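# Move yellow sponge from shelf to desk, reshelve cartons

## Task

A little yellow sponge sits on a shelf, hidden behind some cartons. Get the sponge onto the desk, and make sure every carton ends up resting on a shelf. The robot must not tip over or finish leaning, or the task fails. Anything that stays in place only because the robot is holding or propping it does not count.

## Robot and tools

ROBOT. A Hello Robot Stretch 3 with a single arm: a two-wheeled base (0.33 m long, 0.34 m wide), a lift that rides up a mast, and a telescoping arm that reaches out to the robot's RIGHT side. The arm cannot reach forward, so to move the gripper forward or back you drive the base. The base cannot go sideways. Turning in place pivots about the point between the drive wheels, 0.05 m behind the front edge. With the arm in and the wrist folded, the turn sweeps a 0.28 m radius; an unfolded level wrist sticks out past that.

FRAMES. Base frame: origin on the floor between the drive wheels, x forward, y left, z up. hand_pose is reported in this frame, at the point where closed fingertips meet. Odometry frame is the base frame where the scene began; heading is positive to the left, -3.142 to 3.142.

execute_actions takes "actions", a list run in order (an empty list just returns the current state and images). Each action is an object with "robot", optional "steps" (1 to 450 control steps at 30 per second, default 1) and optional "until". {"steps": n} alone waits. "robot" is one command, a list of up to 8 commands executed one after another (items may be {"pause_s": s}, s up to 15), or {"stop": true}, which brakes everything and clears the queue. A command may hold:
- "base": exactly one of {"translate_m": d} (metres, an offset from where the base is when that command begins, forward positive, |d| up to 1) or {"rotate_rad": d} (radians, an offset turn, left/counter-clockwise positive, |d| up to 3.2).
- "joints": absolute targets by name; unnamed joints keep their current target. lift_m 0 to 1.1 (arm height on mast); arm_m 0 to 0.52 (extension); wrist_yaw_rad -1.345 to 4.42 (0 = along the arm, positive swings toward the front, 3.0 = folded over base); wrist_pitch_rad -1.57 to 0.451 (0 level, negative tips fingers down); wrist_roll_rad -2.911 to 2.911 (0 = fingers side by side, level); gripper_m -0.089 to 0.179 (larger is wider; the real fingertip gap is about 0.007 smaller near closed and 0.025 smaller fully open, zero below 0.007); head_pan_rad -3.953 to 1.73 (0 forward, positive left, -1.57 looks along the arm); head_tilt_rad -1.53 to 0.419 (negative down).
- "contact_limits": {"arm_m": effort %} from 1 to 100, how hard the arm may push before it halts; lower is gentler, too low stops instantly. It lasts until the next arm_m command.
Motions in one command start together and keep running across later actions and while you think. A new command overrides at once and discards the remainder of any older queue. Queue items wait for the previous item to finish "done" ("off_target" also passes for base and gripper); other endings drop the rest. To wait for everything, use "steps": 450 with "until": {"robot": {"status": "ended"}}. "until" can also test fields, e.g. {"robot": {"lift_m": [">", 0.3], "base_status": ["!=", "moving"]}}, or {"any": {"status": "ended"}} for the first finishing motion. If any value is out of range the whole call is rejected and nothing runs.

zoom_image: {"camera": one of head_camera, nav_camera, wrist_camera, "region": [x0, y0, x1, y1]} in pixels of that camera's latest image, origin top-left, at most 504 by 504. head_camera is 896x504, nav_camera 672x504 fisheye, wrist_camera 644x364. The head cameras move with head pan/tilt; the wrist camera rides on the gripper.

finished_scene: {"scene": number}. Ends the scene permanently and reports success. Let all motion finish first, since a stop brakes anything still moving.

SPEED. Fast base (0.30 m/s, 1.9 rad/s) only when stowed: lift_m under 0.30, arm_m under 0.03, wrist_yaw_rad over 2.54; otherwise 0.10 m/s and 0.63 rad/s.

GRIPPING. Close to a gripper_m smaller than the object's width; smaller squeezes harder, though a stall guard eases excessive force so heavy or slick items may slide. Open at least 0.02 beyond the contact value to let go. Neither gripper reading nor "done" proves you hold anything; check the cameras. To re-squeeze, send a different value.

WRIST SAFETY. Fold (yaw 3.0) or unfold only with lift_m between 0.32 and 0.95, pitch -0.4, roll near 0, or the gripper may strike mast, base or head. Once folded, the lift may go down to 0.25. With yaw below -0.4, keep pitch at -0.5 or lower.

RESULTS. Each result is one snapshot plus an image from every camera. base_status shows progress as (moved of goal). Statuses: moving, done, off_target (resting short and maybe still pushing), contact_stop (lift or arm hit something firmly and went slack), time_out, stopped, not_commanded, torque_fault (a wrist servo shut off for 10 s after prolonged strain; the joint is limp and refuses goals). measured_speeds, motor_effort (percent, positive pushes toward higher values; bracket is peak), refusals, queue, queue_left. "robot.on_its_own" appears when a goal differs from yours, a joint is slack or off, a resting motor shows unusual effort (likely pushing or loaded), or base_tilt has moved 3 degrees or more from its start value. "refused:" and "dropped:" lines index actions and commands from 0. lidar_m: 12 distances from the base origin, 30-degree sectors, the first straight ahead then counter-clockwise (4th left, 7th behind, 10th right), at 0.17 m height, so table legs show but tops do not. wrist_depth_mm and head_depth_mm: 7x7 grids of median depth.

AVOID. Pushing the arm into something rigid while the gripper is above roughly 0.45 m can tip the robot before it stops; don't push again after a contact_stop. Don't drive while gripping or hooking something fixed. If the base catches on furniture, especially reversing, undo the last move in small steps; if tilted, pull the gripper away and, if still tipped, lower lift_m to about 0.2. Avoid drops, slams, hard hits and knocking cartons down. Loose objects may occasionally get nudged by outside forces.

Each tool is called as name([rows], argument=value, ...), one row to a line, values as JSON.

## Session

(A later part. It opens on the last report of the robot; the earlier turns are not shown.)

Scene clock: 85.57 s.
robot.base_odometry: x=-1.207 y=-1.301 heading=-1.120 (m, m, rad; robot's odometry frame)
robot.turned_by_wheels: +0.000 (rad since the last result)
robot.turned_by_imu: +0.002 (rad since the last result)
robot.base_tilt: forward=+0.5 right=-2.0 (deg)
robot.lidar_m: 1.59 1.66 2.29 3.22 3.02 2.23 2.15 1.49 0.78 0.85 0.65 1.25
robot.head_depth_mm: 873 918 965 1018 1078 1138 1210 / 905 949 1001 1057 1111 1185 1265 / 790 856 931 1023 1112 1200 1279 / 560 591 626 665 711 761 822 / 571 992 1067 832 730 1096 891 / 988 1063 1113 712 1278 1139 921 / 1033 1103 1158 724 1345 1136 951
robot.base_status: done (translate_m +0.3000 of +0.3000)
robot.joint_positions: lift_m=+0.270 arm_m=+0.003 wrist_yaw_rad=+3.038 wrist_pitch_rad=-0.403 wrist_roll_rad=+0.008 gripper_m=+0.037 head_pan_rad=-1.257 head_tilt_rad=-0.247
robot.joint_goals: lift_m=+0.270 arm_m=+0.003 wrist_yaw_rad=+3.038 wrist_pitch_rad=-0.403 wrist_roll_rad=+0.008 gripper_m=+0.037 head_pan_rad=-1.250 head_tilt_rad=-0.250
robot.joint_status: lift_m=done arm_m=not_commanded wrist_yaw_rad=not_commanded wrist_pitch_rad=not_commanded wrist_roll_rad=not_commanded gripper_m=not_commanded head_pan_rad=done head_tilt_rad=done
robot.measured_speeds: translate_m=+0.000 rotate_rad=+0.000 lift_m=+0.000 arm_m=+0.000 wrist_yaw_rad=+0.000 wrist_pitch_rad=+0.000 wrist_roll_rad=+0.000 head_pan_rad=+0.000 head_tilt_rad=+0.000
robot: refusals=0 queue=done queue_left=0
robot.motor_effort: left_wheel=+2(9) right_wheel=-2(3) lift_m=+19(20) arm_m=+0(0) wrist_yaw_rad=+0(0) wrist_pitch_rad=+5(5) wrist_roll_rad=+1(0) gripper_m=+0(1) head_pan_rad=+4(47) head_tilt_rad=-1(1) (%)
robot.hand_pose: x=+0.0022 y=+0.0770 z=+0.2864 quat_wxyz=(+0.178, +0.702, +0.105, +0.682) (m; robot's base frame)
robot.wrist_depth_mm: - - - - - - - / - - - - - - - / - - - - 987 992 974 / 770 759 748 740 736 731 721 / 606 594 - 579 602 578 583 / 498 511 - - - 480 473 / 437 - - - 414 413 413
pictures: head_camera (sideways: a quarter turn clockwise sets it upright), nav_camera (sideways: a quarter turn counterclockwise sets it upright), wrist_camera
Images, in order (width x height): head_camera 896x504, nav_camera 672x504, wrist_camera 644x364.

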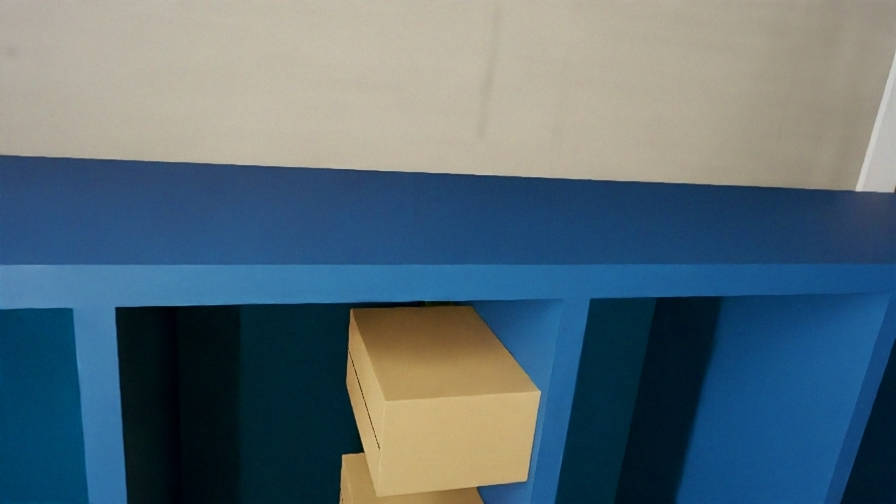

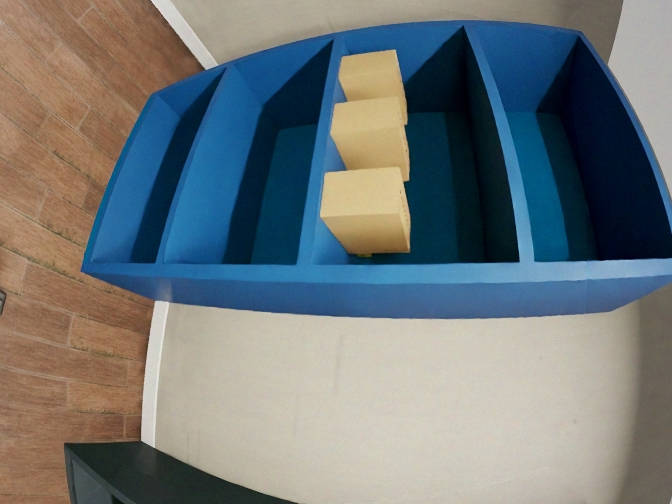

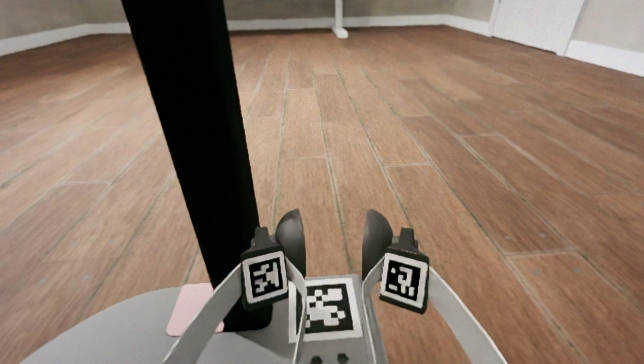

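execute_actions([
  {"robot":[{"base":{"rotate_rad":-0.16},"joints":{"head_pan_rad":-1.57,"head_tilt_rad":-0.45,"gripper_m":0.0}},{"base":{"translate_m":0.60}},{"base":{"rotate_rad":0.16},"joints":{"lift_m":0.95}}],"steps":450,"until":{"robot":{"lift_m":[">",0.36]}}},
  {"robot":[{"joints":{"wrist_yaw_rad":0.0,"lift_m":0.95}},{"joints":{"wrist_pitch_rad":0.0}}],"steps":450,"until":{"robot":{"status":"ended"}}},
])

Scene clock: 126.77 s.
robot.base_odometry: x=-1.034 y=-1.875 heading=-1.120 (m, m, rad; robot's odometry frame)
robot.turned_by_wheels: +0.000 (rad since the last result)
robot.turned_by_imu: +0.005 (rad since the last result)
robot.base_tilt: forward=+0.4 right=-2.1 (deg)
robot.lidar_m: 1.01 1.05 1.44 3.29 3.85 2.84 2.02 1.20 0.62 0.97 0.73 0.75
robot.head_depth_mm: 791 849 505 550 1037 - - / 792 852 522 561 1125 948 - / 792 864 912 640 - - - / 794 857 859 607 1123 920 1123 / 797 847 510 556 1121 919 1129 / 798 867 512 567 1118 918 1123 / 800 861 733 636 1116 917 1123
robot.base_status: done (rotate_rad +0.1599 of +0.1600)
robot.joint_positions: lift_m=+0.950 arm_m=+0.003 wrist_yaw_rad=+0.002 wrist_pitch_rad=-0.023 wrist_roll_rad=+0.008 gripper_m=+0.000 head_pan_rad=-1.563 head_tilt_rad=-0.445
robot.joint_goals: lift_m=+0.950 arm_m=+0.003 wrist_yaw_rad=+0.000 wrist_pitch_rad=+0.000 wrist_roll_rad=+0.008 gripper_m=+0.000 head_pan_rad=-1.570 head_tilt_rad=-0.450
robot.joint_status: lift_m=done arm_m=not_commanded wrist_yaw_rad=done wrist_pitch_rad=done wrist_roll_rad=not_commanded gripper_m=done head_pan_rad=done head_tilt_rad=done
robot.measured_speeds: translate_m=+0.000 rotate_rad=+0.000 lift_m=+0.000 arm_m=+0.000 wrist_yaw_rad=+0.000 wrist_pitch_rad=+0.000 wrist_roll_rad=+0.000 head_pan_rad=+0.000 head_tilt_rad=+0.000
robot: refusals=0 queue=done queue_left=0
robot.motor_effort: left_wheel=+0(9) right_wheel=+1(4) lift_m=+36(37) arm_m=+0(0) wrist_yaw_rad=-1(5) wrist_pitch_rad=+7(7) wrist_roll_rad=+0(0) gripper_m=-2(93) head_pan_rad=-5(36) head_tilt_rad=-3(24) (%)
robot.hand_pose: x=-0.0209 y=-0.4036 z=+1.0583 quat_wxyz=(+0.704, +0.009, -0.710, -0.008) (m; robot's base frame)
robot.wrist_depth_mm: 579 689 703 686 671 574 374 / 349 690 288 700 353 277 371 / 321 399 293 705 295 282 375 / 321 427 303 518 299 292 373 / 324 368 313 389 308 302 338 / 531 315 309 792 297 293 292 / 579 785 833 818 803 567 373
pictures: head_camera (sideways: a quarter turn clockwise sets it upright), nav_camera (sideways: a quarter turn counterclockwise sets it upright), wrist_camera
Images, in order (width x height): head_camera 896x504, nav_camera 672x504, wrist_camera 644x364.

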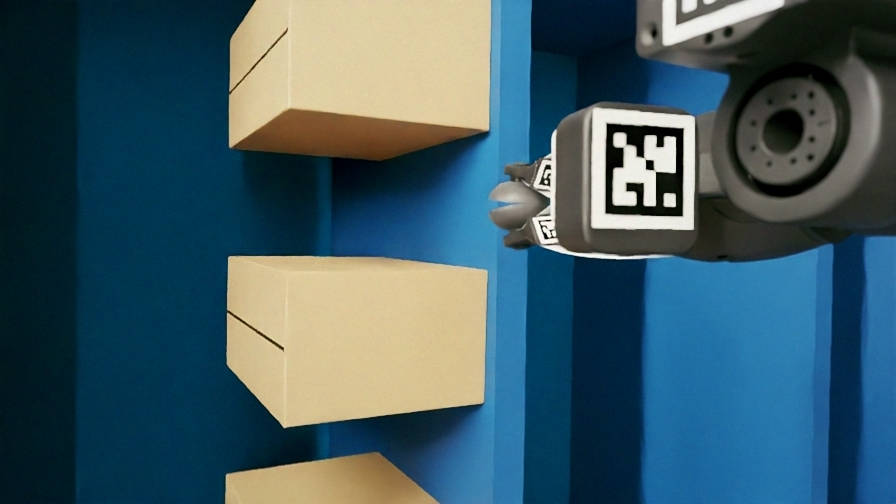

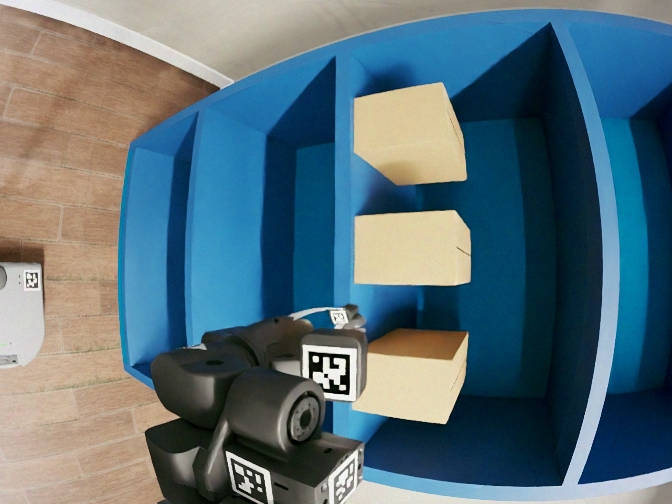

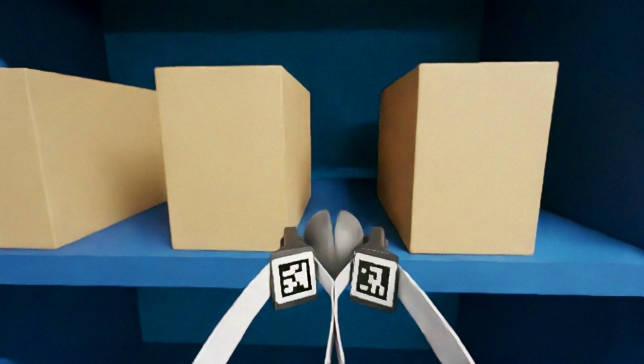

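execute_actions([
  {"robot":[{"base":{"translate_m":-0.25},"joints":{"arm_m":0.09,"gripper_m":-0.02}},{"joints":{"arm_m":0.24},"contact_limits":{"arm_m":20}}],"steps":450,"until":{"robot":{"status":"ended"}}},
])

Scene clock: 149.90 s.
robot.base_odometry: x=-1.143 y=-1.650 heading=-1.120 (m, m, rad; robot's odometry frame)
robot.turned_by_wheels: +0.000 (rad since the last result)
robot.turned_by_imu: -0.001 (rad since the last result)
robot.base_tilt: forward=+0.5 right=-1.9 (deg)
robot.lidar_m: 1.26 1.31 1.80 3.26 3.48 2.57 2.49 0.98 1.02 0.53 1.01 0.91
robot.head_depth_mm: 419 864 943 - 1200 1333 1287 / 442 452 482 - 1183 1315 1285 / 783 841 912 - 795 843 799 / 794 866 921 575 1119 920 823 / 794 844 506 553 1122 919 822 / 795 856 508 563 1117 916 1127 / 797 859 801 635 1120 917 1128
robot.base_status: done (translate_m -0.2500 of -0.2500)
robot.joint_positions: lift_m=+0.950 arm_m=+0.240 wrist_yaw_rad=+0.001 wrist_pitch_rad=-0.022 wrist_roll_rad=+0.008 gripper_m=-0.020 head_pan_rad=-1.563 head_tilt_rad=-0.445
robot.joint_goals: lift_m=+0.950 arm_m=+0.240 wrist_yaw_rad=+0.000 wrist_pitch_rad=+0.000 wrist_roll_rad=+0.008 gripper_m=-0.020 head_pan_rad=-1.570 head_tilt_rad=-0.450
robot.joint_status: lift_m=done arm_m=done wrist_yaw_rad=done wrist_pitch_rad=done wrist_roll_rad=not_commanded gripper_m=done head_pan_rad=done head_tilt_rad=done
robot.measured_speeds: translate_m=+0.000 rotate_rad=+0.000 lift_m=+0.000 arm_m=+0.000 wrist_yaw_rad=+0.000 wrist_pitch_rad=+0.000 wrist_roll_rad=+0.000 head_pan_rad=+0.000 head_tilt_rad=+0.000
robot: refusals=0 queue=done queue_left=0
robot.motor_effort: left_wheel=+0(5) right_wheel=+1(2) lift_m=+35(36) arm_m=+5(5) wrist_yaw_rad=-1(1) wrist_pitch_rad=+6(7) wrist_roll_rad=+0(0) gripper_m=-8(84) head_pan_rad=-5(4) head_tilt_rad=-3(2) (%)
robot.contact_limits: arm_m 20 (drawing in: default 31, maximum 52; extending or still: default 44, maximum 71)
robot.hand_pose: x=-0.0212 y=-0.6403 z=+1.0586 quat_wxyz=(+0.704, +0.008, -0.710, -0.008) (m; robot's base frame)
robot.wrist_depth_mm: - 85 183 458 256 118 77 / - 85 160 479 255 118 77 / - 85 161 495 256 118 77 / - 85 161 506 254 118 77 / - 86 161 402 252 118 77 / - 86 143 - 190 118 77 / - 86 158 188 184 118 77
pictures: head_camera (sideways: a quarter turn clockwise sets it upright), nav_camera (sideways: a quarter turn counterclockwise sets it upright), wrist_camera
Images, in order (width x height): head_camera 896x504, nav_camera 672x504, wrist_camera 644x364.

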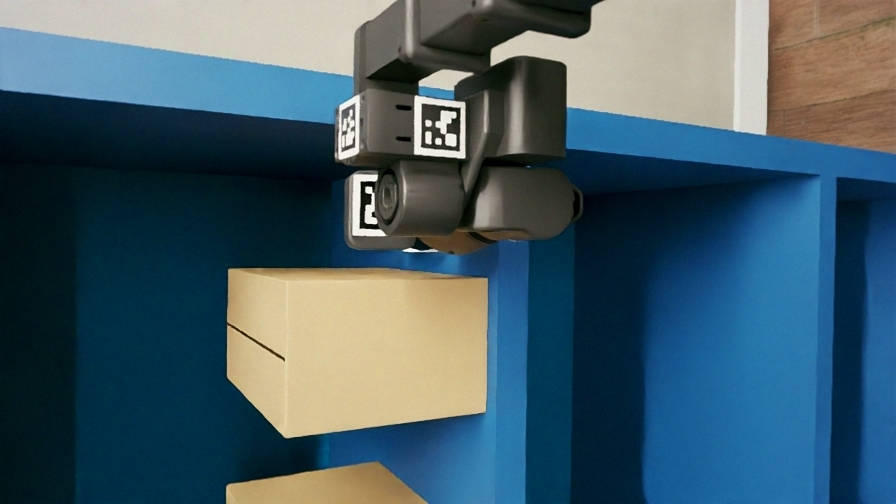

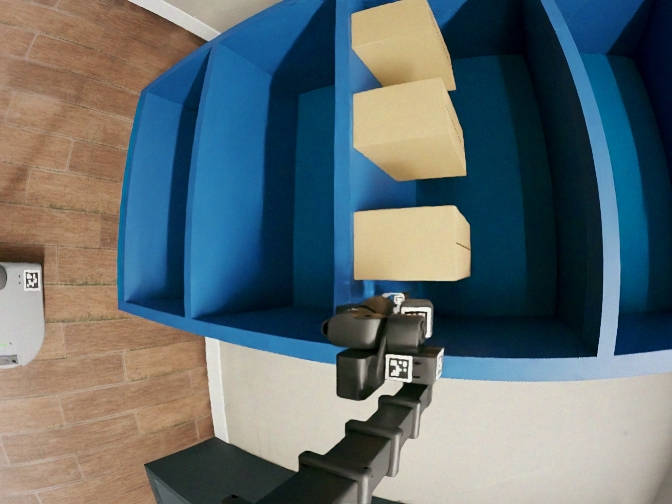

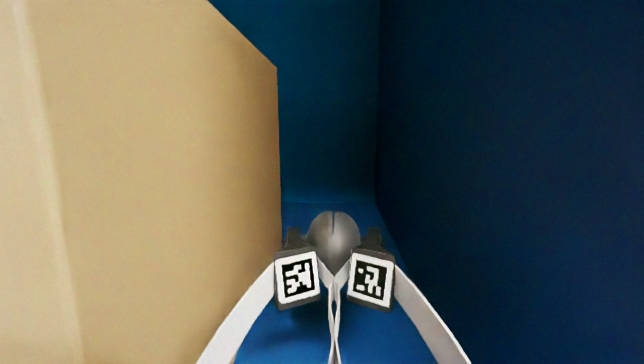

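execute_actions([
  {"robot":[{"joints":{"arm_m":0.275,"wrist_pitch_rad":-0.12,"wrist_yaw_rad":0.13},"contact_limits":{"arm_m":20}},{"base":{"translate_m":0.06}}],"steps":450,"until":{"robot":{"status":"ended"}}},
])

Scene clock: 159.30 s.
robot.base_odometry: x=-1.117 y=-1.704 heading=-1.120 (m, m, rad; robot's odometry frame)
robot.turned_by_wheels: +0.000 (rad since the last result)
robot.turned_by_imu: +0.000 (rad since the last result)
robot.base_tilt: forward=+0.4 right=-2.0 (deg)
robot.lidar_m: 1.20 1.25 1.72 3.29 3.56 2.64 2.55 1.03 0.54 0.57 0.97 0.86
robot.head_depth_mm: 475 472 488 - 628 1336 1286 / 737 727 718 - 698 704 817 / 793 860 929 - 1082 920 821 / 792 863 910 580 1121 919 822 / 794 843 508 554 1119 919 821 / 796 855 510 557 1117 919 1125 / 799 846 599 577 1123 918 1121
robot.base_status: done (translate_m +0.0600 of +0.0600)
robot.joint_positions: lift_m=+0.950 arm_m=+0.275 wrist_yaw_rad=+0.125 wrist_pitch_rad=-0.136 wrist_roll_rad=+0.008 gripper_m=-0.020 head_pan_rad=-1.563 head_tilt_rad=-0.445
robot.joint_goals: lift_m=+0.950 arm_m=+0.275 wrist_yaw_rad=+0.130 wrist_pitch_rad=-0.120 wrist_roll_rad=+0.008 gripper_m=-0.020 head_pan_rad=-1.570 head_tilt_rad=-0.450
robot.joint_status: lift_m=done arm_m=done wrist_yaw_rad=done wrist_pitch_rad=done wrist_roll_rad=not_commanded gripper_m=done head_pan_rad=done head_tilt_rad=done
robot.measured_speeds: translate_m=+0.000 rotate_rad=+0.000 lift_m=+0.000 arm_m=+0.000 wrist_yaw_rad=+0.000 wrist_pitch_rad=+0.000 wrist_roll_rad=+0.000 head_pan_rad=+0.000 head_tilt_rad=+0.000
robot: refusals=0 queue=done queue_left=0
robot.motor_effort: left_wheel=-1(2) right_wheel=+2(6) lift_m=+35(35) arm_m=+6(8) wrist_yaw_rad=+3(4) wrist_pitch_rad=+5(7) wrist_roll_rad=+0(0) gripper_m=-8(9) head_pan_rad=-5(5) head_tilt_rad=-3(4) (%)
robot.contact_limits: arm_m 20 (drawing in: default 31, maximum 52; extending or still: default 44, maximum 71)
robot.hand_pose: x=+0.0097 y=-0.6683 z=+1.0296 quat_wxyz=(+0.704, +0.092, -0.704, -0.005) (m; robot's base frame)
robot.wrist_depth_mm: - 61 96 412 402 342 198 / - 62 97 428 422 336 197 / - 62 99 352 441 327 195 / - 63 100 299 385 317 193 / - 64 102 231 254 252 190 / - 64 95 - 193 188 178 / - 65 107 150 150 149 148
pictures: head_camera (sideways: a quarter turn clockwise sets it upright), nav_camera (sideways: a quarter turn counterclockwise sets it upright), wrist_camera
Images, in order (width x height): head_camera 896x504, nav_camera 672x504, wrist_camera 644x364.

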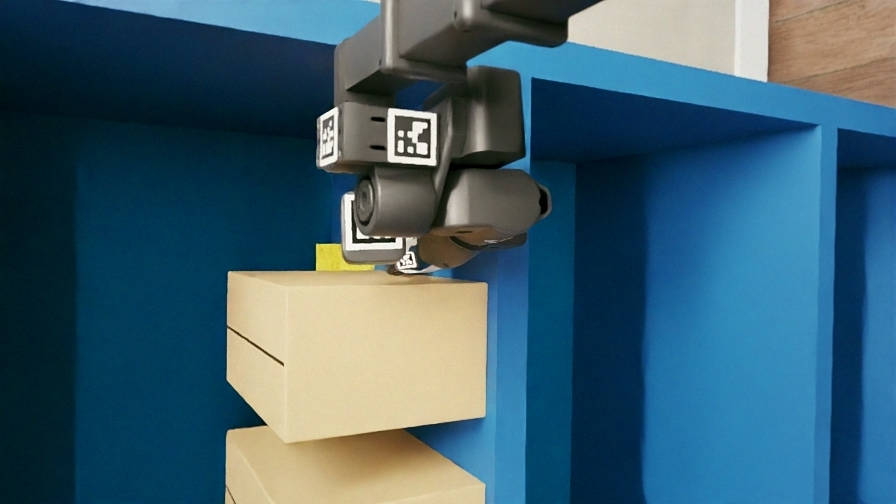

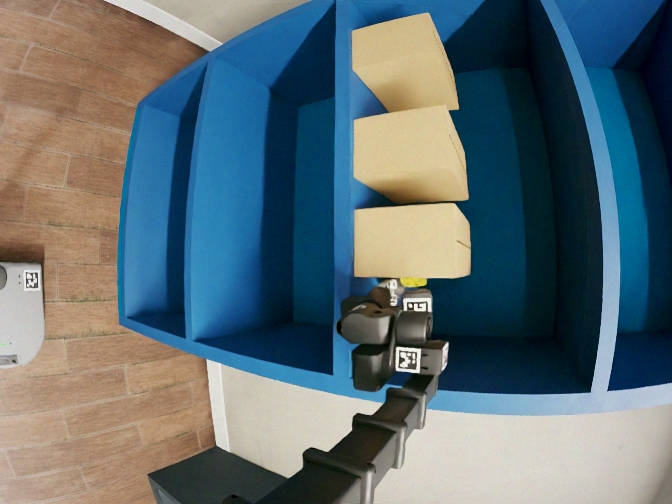

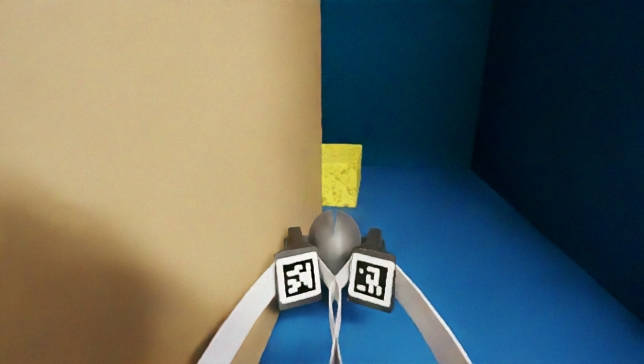

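execute_actions([
  {"robot":[{"base":{"translate_m":0.09}},{"base":{"translate_m":-0.03},"joints":{"wrist_yaw_rad":0.0,"lift_m":0.985,"wrist_pitch_rad":-0.28}},{"joints":{"gripper_m":0.10}}],"steps":450,"until":{"robot":{"status":"ended"}}},
])

Scene clock: 172.43 s.
robot.base_odometry: x=-1.091 y=-1.758 heading=-1.120 (m, m, rad; robot's odometry frame)
robot.turned_by_wheels: +0.000 (rad since the last result)
robot.turned_by_imu: +0.001 (rad since the last result)
robot.base_tilt: forward=+0.4 right=-1.9 (deg)
robot.lidar_m: 1.14 1.18 1.63 3.29 3.67 2.71 2.61 1.08 0.56 0.80 0.89 0.82
robot.head_depth_mm: 666 662 - 610 642 689 1199 / 791 849 - 580 971 879 817 / 794 863 - - 1117 920 822 / 795 864 918 608 1120 919 822 / 796 846 523 564 1123 920 821 / 797 846 510 558 1117 919 1125 / 800 848 510 557 1115 919 1121
robot.base_status: done (translate_m -0.0300 of -0.0300)
robot.joint_positions: lift_m=+0.985 arm_m=+0.275 wrist_yaw_rad=+0.002 wrist_pitch_rad=-0.295 wrist_roll_rad=+0.008 gripper_m=+0.100 head_pan_rad=-1.563 head_tilt_rad=-0.445
robot.joint_goals: lift_m=+0.985 arm_m=+0.275 wrist_yaw_rad=+0.000 wrist_pitch_rad=-0.280 wrist_roll_rad=+0.008 gripper_m=+0.100 head_pan_rad=-1.570 head_tilt_rad=-0.450
robot.joint_status: lift_m=done arm_m=done wrist_yaw_rad=done wrist_pitch_rad=done wrist_roll_rad=not_commanded gripper_m=done head_pan_rad=done head_tilt_rad=done
robot.measured_speeds: translate_m=+0.000 rotate_rad=+0.000 lift_m=+0.000 arm_m=+0.000 wrist_yaw_rad=+0.000 wrist_pitch_rad=+0.000 wrist_roll_rad=+0.000 head_pan_rad=+0.000 head_tilt_rad=+0.000
robot: refusals=0 queue=done queue_left=0
robot.motor_effort: left_wheel=+0(6) right_wheel=+1(9) lift_m=+35(39) arm_m=+4(6) wrist_yaw_rad=-1(16) wrist_pitch_rad=+4(6) wrist_roll_rad=+0(1) gripper_m=+0(94) head_pan_rad=-4(5) head_tilt_rad=-3(3) (%)
robot.contact_limits: arm_m 20 (drawing in: default 31, maximum 52; extending or still: default 44, maximum 71)
robot.hand_pose: x=-0.0210 y=-0.6579 z=+1.0258 quat_wxyz=(+0.697, +0.104, -0.702, -0.104) (m; robot's base frame)
robot.wrist_depth_mm: 103 137 396 407 404 340 220 / 104 137 251 438 427 337 221 / 104 137 251 340 447 336 220 / 104 138 252 302 301 292 220 / 104 138 226 227 226 224 209 / 104 130 179 182 180 187 180 / 105 143 152 151 150 148 150
pictures: head_camera (sideways: a quarter turn clockwise sets it upright), nav_camera (sideways: a quarter turn counterclockwise sets it upright), wrist_camera
Images, in order (width x height): head_camera 896x504, nav_camera 672x504, wrist_camera 644x364.

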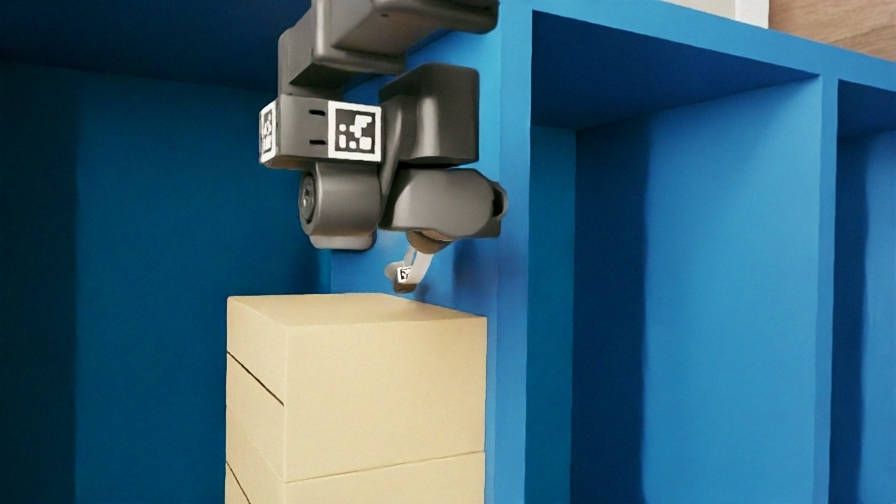

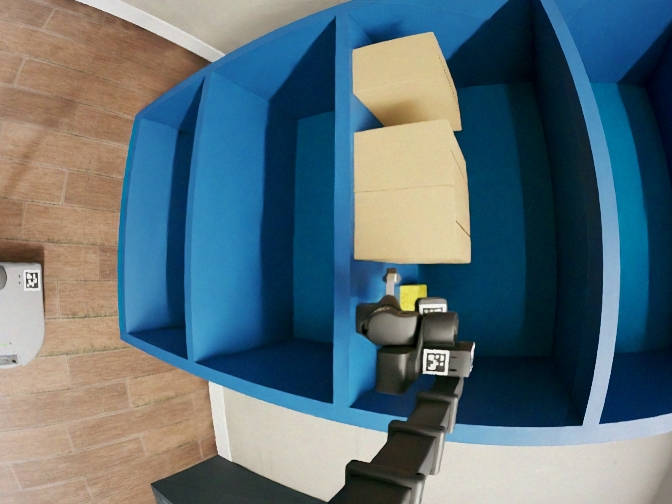

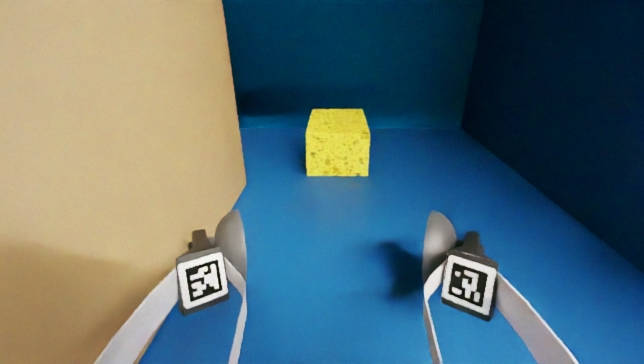

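execute_actions([
  {"robot":[{"joints":{"arm_m":0.46,"lift_m":0.977},"contact_limits":{"arm_m":20}}],"steps":450,"until":{"robot":{"status":"ended"}}},
])

Scene clock: 182.73 s.
robot.base_odometry: x=-1.091 y=-1.758 heading=-1.120 (m, m, rad; robot's odometry frame)
robot.turned_by_wheels: +0.000 (rad since the last result)
robot.turned_by_imu: +0.000 (rad since the last result)
robot.base_tilt: forward=+0.4 right=-2.1 (deg)
robot.lidar_m: 1.14 1.18 1.62 3.29 3.66 2.71 2.61 1.08 0.56 0.80 0.89 0.82
robot.head_depth_mm: 667 661 - 582 642 688 1198 / 789 849 865 641 972 876 818 / 792 850 - 639 1124 920 822 / 794 861 922 639 1119 921 821 / 797 845 524 565 1121 920 820 / 797 846 510 558 1120 917 1121 / 797 848 510 558 1115 919 1123
robot.base_status: done (translate_m -0.0300 of -0.0300)
robot.joint_positions: lift_m=+0.977 arm_m=+0.460 wrist_yaw_rad=+0.001 wrist_pitch_rad=-0.296 wrist_roll_rad=+0.008 gripper_m=+0.100 head_pan_rad=-1.563 head_tilt_rad=-0.445
robot.joint_goals: lift_m=+0.977 arm_m=+0.460 wrist_yaw_rad=+0.000 wrist_pitch_rad=-0.280 wrist_roll_rad=+0.008 gripper_m=+0.100 head_pan_rad=-1.570 head_tilt_rad=-0.450
robot.joint_status: lift_m=done arm_m=done wrist_yaw_rad=done wrist_pitch_rad=done wrist_roll_rad=not_commanded gripper_m=done head_pan_rad=done head_tilt_rad=done
robot.measured_speeds: translate_m=+0.000 rotate_rad=+0.000 lift_m=+0.000 arm_m=+0.000 wrist_yaw_rad=+0.000 wrist_pitch_rad=+0.000 wrist_roll_rad=+0.000 head_pan_rad=+0.000 head_tilt_rad=+0.000
robot: refusals=0 queue=done queue_left=0
robot.motor_effort: left_wheel=+0(1) right_wheel=+1(1) lift_m=+18(35) arm_m=+6(5) wrist_yaw_rad=-1(1) wrist_pitch_rad=+5(5) wrist_roll_rad=+0(0) gripper_m=+1(0) head_pan_rad=-4(5) head_tilt_rad=-2(3) (%)
robot.contact_limits: arm_m 20 (drawing in: default 31, maximum 52; extending or still: default 44, maximum 71)
robot.hand_pose: x=-0.0212 y=-0.8427 z=+1.0184 quat_wxyz=(+0.697, +0.104, -0.702, -0.104) (m; robot's base frame)
robot.wrist_depth_mm: 251 247 244 243 239 238 223 / 270 266 263 260 258 254 223 / 290 286 283 280 275 275 223 / 297 292 288 186 264 279 222 / 156 218 225 138 145 211 202 / 102 173 168 135 134 176 168 / 103 135 143 142 142 139 141
pictures: head_camera (sideways: a quarter turn clockwise sets it upright), nav_camera (sideways: a quarter turn counterclockwise sets it upright), wrist_camera
Images, in order (width x height): head_camera 896x504, nav_camera 672x504, wrist_camera 644x364.

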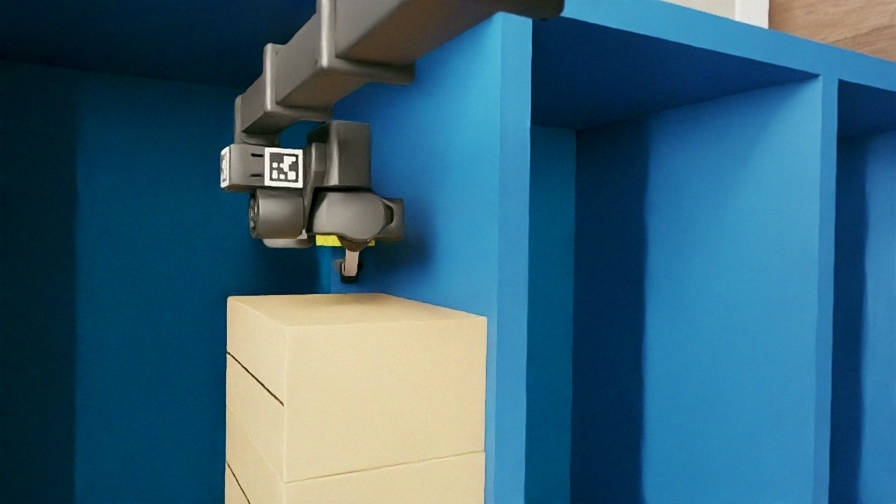

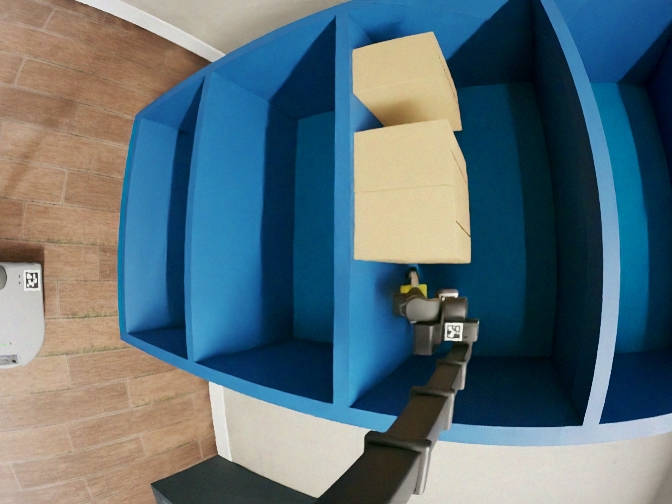

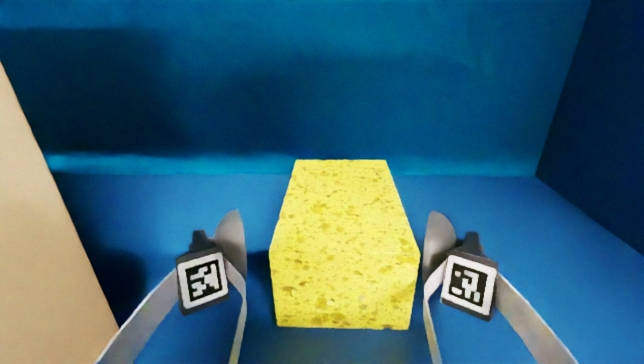

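execute_actions([
  {"robot":[{"joints":{"arm_m":0.475},"contact_limits":{"arm_m":20}},{"joints":{"gripper_m":0.03}},{"joints":{"lift_m":1.0}},{"joints":{"arm_m":0.0,"head_pan_rad":1.4,"head_tilt_rad":-0.1}}],"steps":450,"until":{"robot":{"status":"ended"}}},
])

Scene clock: 195.20 s.
robot.base_odometry: x=-1.091 y=-1.758 heading=-1.120 (m, m, rad; robot's odometry frame)
robot.turned_by_wheels: +0.000 (rad since the last result)
robot.turned_by_imu: +0.001 (rad since the last result)
robot.base_tilt: forward=+0.5 right=-1.9 (deg)
robot.lidar_m: 1.14 1.19 1.63 3.29 3.66 2.70 2.61 1.08 0.56 0.80 0.89 0.82
robot.head_depth_mm: 2177 2149 2182 2188 2221 2167 1729 / 2486 2744 2754 2802 2814 2315 1729 / 2592 3541 3628 3728 3472 2326 1729 / 2614 3483 3567 3709 3572 2330 1735 / 2995 3409 3489 3670 3524 2338 1732 / 2970 3387 3500 3518 3294 2327 1728 / 2222 3294 3418 3458 3489 2336 1728
robot.base_status: done (translate_m -0.0300 of -0.0300)
robot.joint_positions: lift_m=+1.000 arm_m=+0.003 wrist_yaw_rad=+0.001 wrist_pitch_rad=-0.298 wrist_roll_rad=+0.008 gripper_m=+0.031 head_pan_rad=+1.393 head_tilt_rad=-0.112
robot.joint_goals: lift_m=+1.000 arm_m=+0.000 wrist_yaw_rad=+0.000 wrist_pitch_rad=-0.280 wrist_roll_rad=+0.008 gripper_m=+0.030 head_pan_rad=+1.400 head_tilt_rad=-0.100
robot.joint_status: lift_m=done arm_m=done wrist_yaw_rad=done wrist_pitch_rad=done wrist_roll_rad=not_commanded gripper_m=done head_pan_rad=done head_tilt_rad=done
robot.measured_speeds: translate_m=+0.000 rotate_rad=+0.000 lift_m=+0.000 arm_m=+0.000 wrist_yaw_rad=+0.000 wrist_pitch_rad=+0.000 wrist_roll_rad=+0.000 head_pan_rad=+0.000 head_tilt_rad=+0.000
robot: refusals=0 queue=done queue_left=0
robot.motor_effort: left_wheel=+0(0) right_wheel=+1(0) lift_m=+36(36) arm_m=-5(5) wrist_yaw_rad=+0(0) wrist_pitch_rad=+5(5) wrist_roll_rad=+0(0) gripper_m=-16(100) head_pan_rad=+4(52) head_tilt_rad=+7(35) (%)
robot.hand_pose: x=-0.0212 y=-0.3862 z=+1.0401 quat_wxyz=(+0.697, +0.105, -0.702, -0.105) (m; robot's base frame)
robot.wrist_depth_mm: 267 263 268 646 631 334 240 / 285 284 288 688 673 334 258 / 308 304 305 510 501 333 719 / 329 324 320 198 334 309 792 / 704 899 874 141 149 332 860 / 715 809 124 120 119 362 920 / 667 684 687 130 476 430 -
pictures: head_camera (sideways: a quarter turn clockwise sets it upright), nav_camera (sideways: a quarter turn counterclockwise sets it upright), wrist_camera
Images, in order (width x height): head_camera 896x504, nav_camera 672x504, wrist_camera 644x364.

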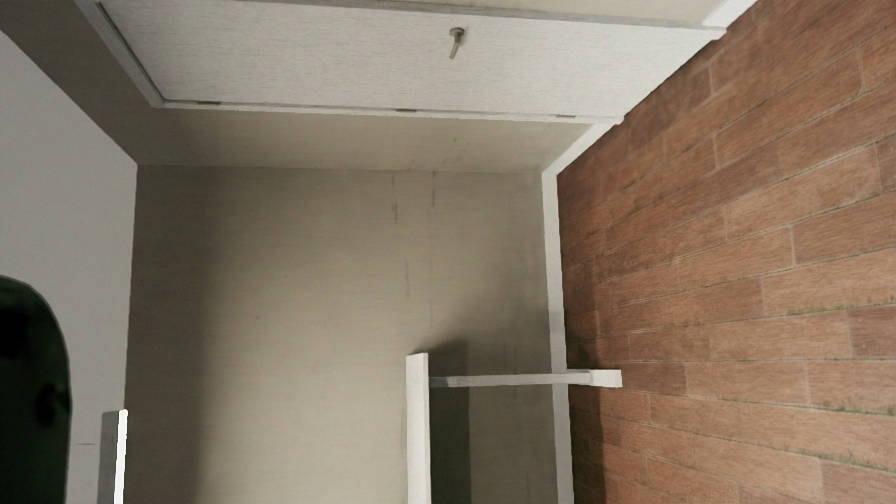

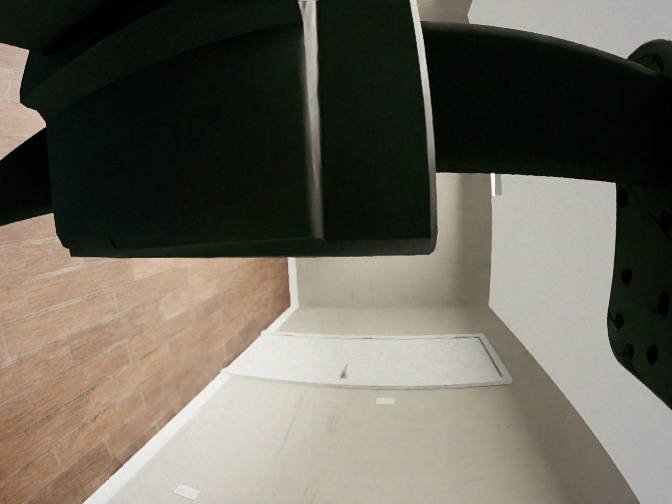

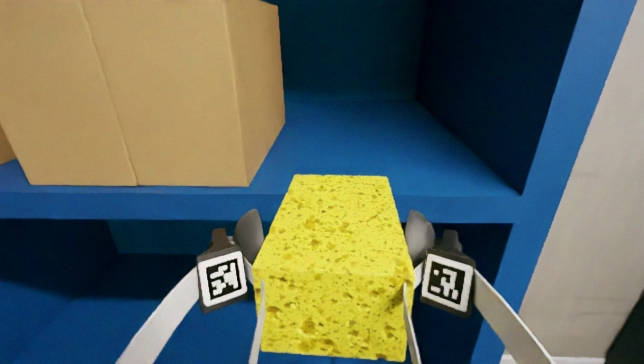

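execute_actions([
  {"robot":{"base":{"rotate_rad":1.747},"joints":{"lift_m":0.285,"wrist_pitch_rad":-0.4,"head_pan_rad":0,"head_tilt_rad":-0.3}},"steps":450,"until":{"robot":{"lift_m":["<",0.9]}}},
  {"robot":{"joints":{"wrist_yaw_rad":2.65}},"steps":450,"until":{"robot":{"status":"ended"}}},
  {"robot":[{"base":{"translate_m":1.0}},{"base":{"translate_m":0.9}}],"steps":450,"until":{"robot":{"status":"ended"}}},
])

Scene clock: 222.87 s.
robot.base_odometry: x=+0.448 y=-0.644 heading=+0.627 (m, m, rad; robot's odometry frame)
robot.turned_by_wheels: +1.747 (rad since the last result)
robot.turned_by_imu: +1.743 (rad since the last result)
robot.base_tilt: forward=+0.5 right=-1.8 (deg)
robot.lidar_m: 1.90 1.73 2.27 2.26 2.52 2.45 2.38 1.80 1.49 1.46 1.63 1.46
robot.head_depth_mm: 1544 1633 1705 1334 1945 1683 1426 / 1581 1672 1730 1339 2032 1789 1436 / 1599 1710 1773 1937 2079 1807 1437 / 1637 1737 1828 1975 2106 1800 1429 / 1674 1777 1862 2016 2145 1800 1429 / 1706 1807 1888 2083 2195 1796 1433 / 1731 1852 1916 2097 2134 1802 1429
robot.base_status: done (translate_m +0.9000 of +0.9000)
robot.joint_positions: lift_m=+0.285 arm_m=+0.003 wrist_yaw_rad=+2.648 wrist_pitch_rad=-0.417 wrist_roll_rad=+0.008 gripper_m=+0.031 head_pan_rad=+0.007 head_tilt_rad=-0.297
robot.joint_goals: lift_m=+0.285 arm_m=+0.000 wrist_yaw_rad=+2.650 wrist_pitch_rad=-0.400 wrist_roll_rad=+0.008 gripper_m=+0.030 head_pan_rad=+0.000 head_tilt_rad=-0.300
robot.joint_status: lift_m=done arm_m=done wrist_yaw_rad=done wrist_pitch_rad=done wrist_roll_rad=not_commanded gripper_m=done head_pan_rad=done head_tilt_rad=done
robot.measured_speeds: translate_m=+0.000 rotate_rad=+0.000 lift_m=+0.000 arm_m=+0.000 wrist_yaw_rad=+0.000 wrist_pitch_rad=+0.000 wrist_roll_rad=+0.000 head_pan_rad=+0.000 head_tilt_rad=+0.000
robot: refusals=0 queue=done queue_left=0
robot.motor_effort: left_wheel=+0(5) right_wheel=+1(6) lift_m=+19(34) arm_m=-5(5) wrist_yaw_rad=+1(1) wrist_pitch_rad=+5(6) wrist_roll_rad=+0(0) gripper_m=-18(17) head_pan_rad=-5(51) head_tilt_rad=-2(23) (%)
robot.hand_pose: x=+0.0851 y=+0.0494 z=+0.2983 quat_wxyz=(+0.311, +0.709, -0.028, +0.632) (m; robot's base frame)
robot.wrist_depth_mm: - - - - - - - / - - - - - - - / - - - - 996 991 972 / 767 785 760 197 738 733 731 / - 613 629 141 149 587 582 / - 521 122 120 120 495 487 / - - - 130 401 423 421
pictures: head_camera (sideways: a quarter turn clockwise sets it upright), nav_camera (sideways: a quarter turn counterclockwise sets it upright), wrist_camera
Images, in order (width x height): head_camera 896x504, nav_camera 672x504, wrist_camera 644x364.

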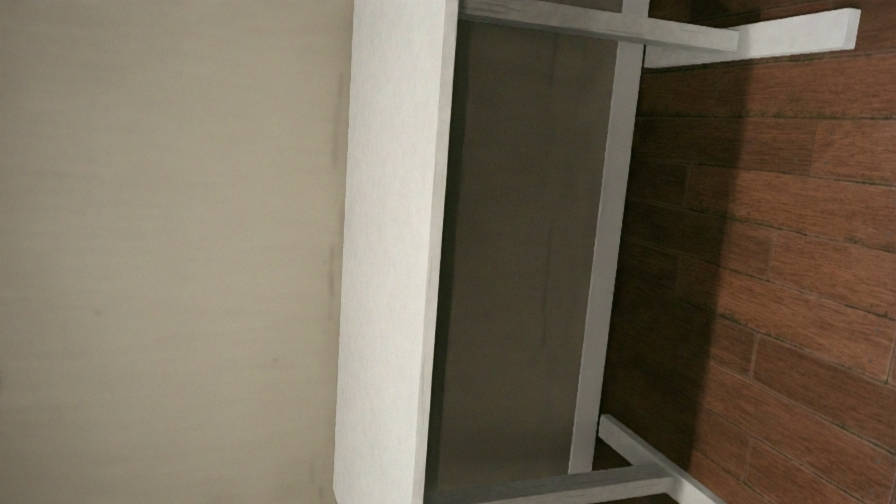

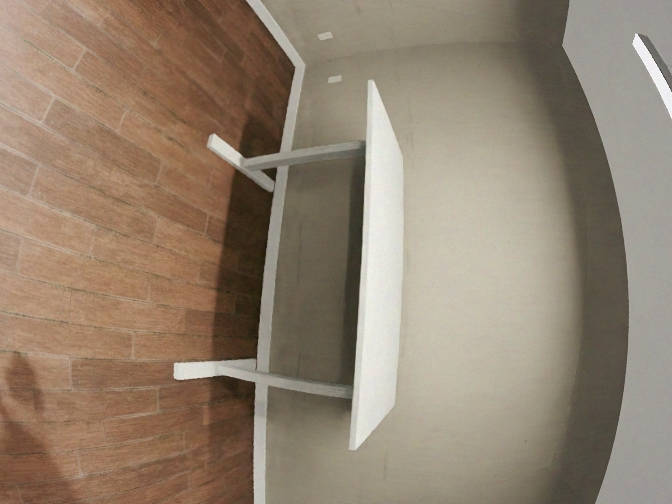

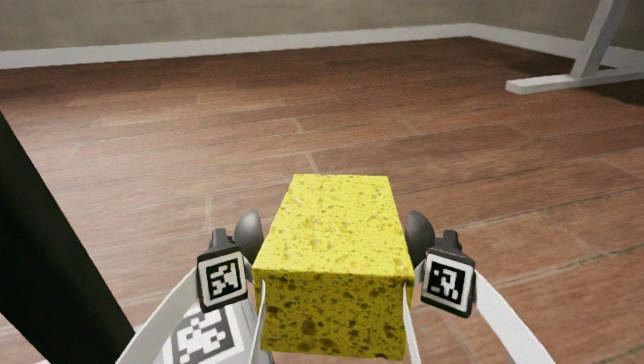

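execute_actions([
  {"robot":[{"base":{"translate_m":0.5}},{"base":{"rotate_rad":1.395},"joints":{"lift_m":1.02,"head_pan_rad":-1.57,"head_tilt_rad":-0.5}}],"steps":450,"until":{"robot":{"lift_m":[">",0.4]}}},
  {"robot":{"joints":{"wrist_yaw_rad":0.0,"lift_m":1.02}},"steps":450,"until":{"robot":{"wrist_yaw_rad":["<",0.5]}}},
  {"robot":{"joints":{"wrist_pitch_rad":-0.28}},"steps":450,"until":{"robot":{"status":"ended"}}},
])

Scene clock: 241.53 s.
robot.base_odometry: x=+0.853 y=-0.351 heading=+2.022 (m, m, rad; robot's odometry frame)
robot.turned_by_wheels: +1.395 (rad since the last result)
robot.turned_by_imu: +1.384 (rad since the last result)
robot.base_tilt: forward=+0.5 right=-1.9 (deg)
robot.lidar_m: 2.17 2.26 3.13 2.87 2.21 1.60 1.56 1.61 1.02 1.42 1.29 2.04
robot.head_depth_mm: 1160 1276 981 731 - - - / 1164 1279 980 - - - - / 1169 1282 977 - - - - / 1169 1285 973 747 1724 1450 1245 / 1175 1285 971 765 1741 1487 1244 / 1172 1294 970 765 1740 1495 1247 / 1180 1295 970 763 1752 1492 1243
robot.base_status: done (rotate_rad +1.3949 of +1.3950)
robot.joint_positions: lift_m=+1.020 arm_m=+0.003 wrist_yaw_rad=+0.003 wrist_pitch_rad=-0.302 wrist_roll_rad=+0.008 gripper_m=+0.031 head_pan_rad=-1.563 head_tilt_rad=-0.494
robot.joint_goals: lift_m=+1.020 arm_m=+0.000 wrist_yaw_rad=+0.000 wrist_pitch_rad=-0.280 wrist_roll_rad=+0.008 gripper_m=+0.030 head_pan_rad=-1.570 head_tilt_rad=-0.500
robot.joint_status: lift_m=done arm_m=done wrist_yaw_rad=done wrist_pitch_rad=done wrist_roll_rad=not_commanded gripper_m=done head_pan_rad=done head_tilt_rad=done
robot.measured_speeds: translate_m=+0.000 rotate_rad=+0.000 lift_m=+0.000 arm_m=+0.000 wrist_yaw_rad=+0.000 wrist_pitch_rad=+0.000 wrist_roll_rad=+0.000 head_pan_rad=+0.000 head_tilt_rad=+0.000
robot: refusals=0 queue=done queue_left=0
robot.motor_effort: left_wheel=+0(7) right_wheel=+1(4) lift_m=+36(39) arm_m=-4(4) wrist_yaw_rad=-1(1) wrist_pitch_rad=+6(7) wrist_roll_rad=+0(0) gripper_m=-17(17) head_pan_rad=-5(54) head_tilt_rad=-4(25) (%)
robot.hand_pose: x=-0.0209 y=-0.3858 z=+1.0592 quat_wxyz=(+0.697, +0.107, -0.701, -0.106) (m; robot's base frame)
robot.wrist_depth_mm: - - - - - - - / - - - - - - - / 727 722 715 711 689 685 - / 481 477 471 197 461 457 453 / - - - 141 149 - - / - - 124 121 119 - - / - - - 130 - - -
pictures: head_camera (sideways: a quarter turn clockwise sets it upright), nav_camera (sideways: a quarter turn counterclockwise sets it upright), wrist_camera
Images, in order (width x height): head_camera 896x504, nav_camera 672x504, wrist_camera 644x364.

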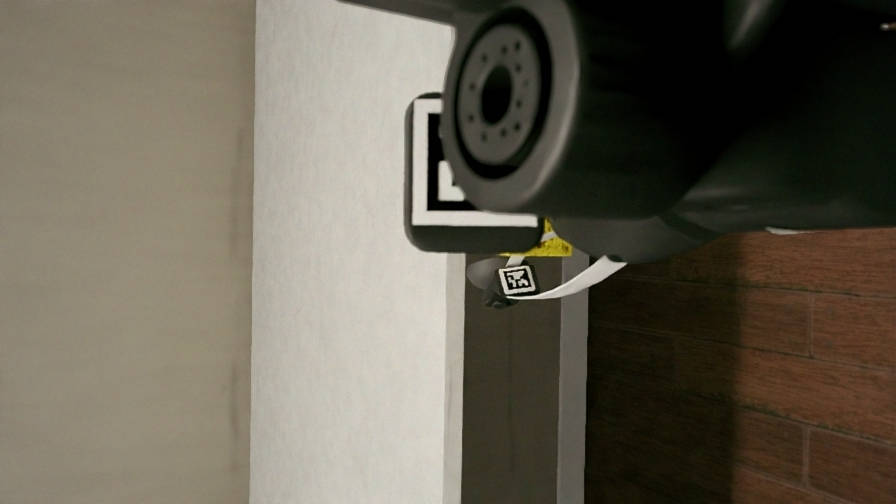

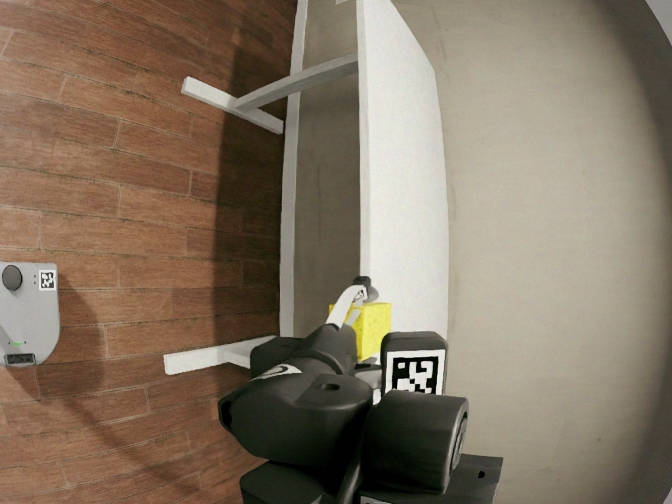

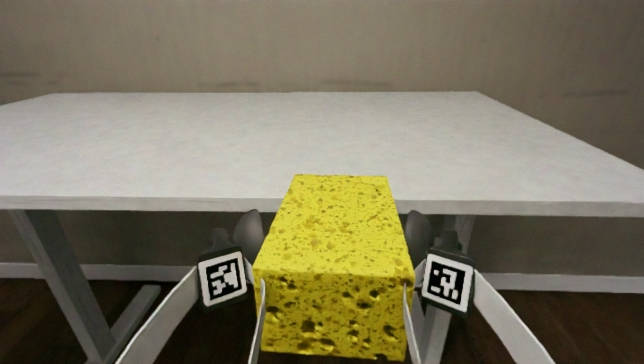

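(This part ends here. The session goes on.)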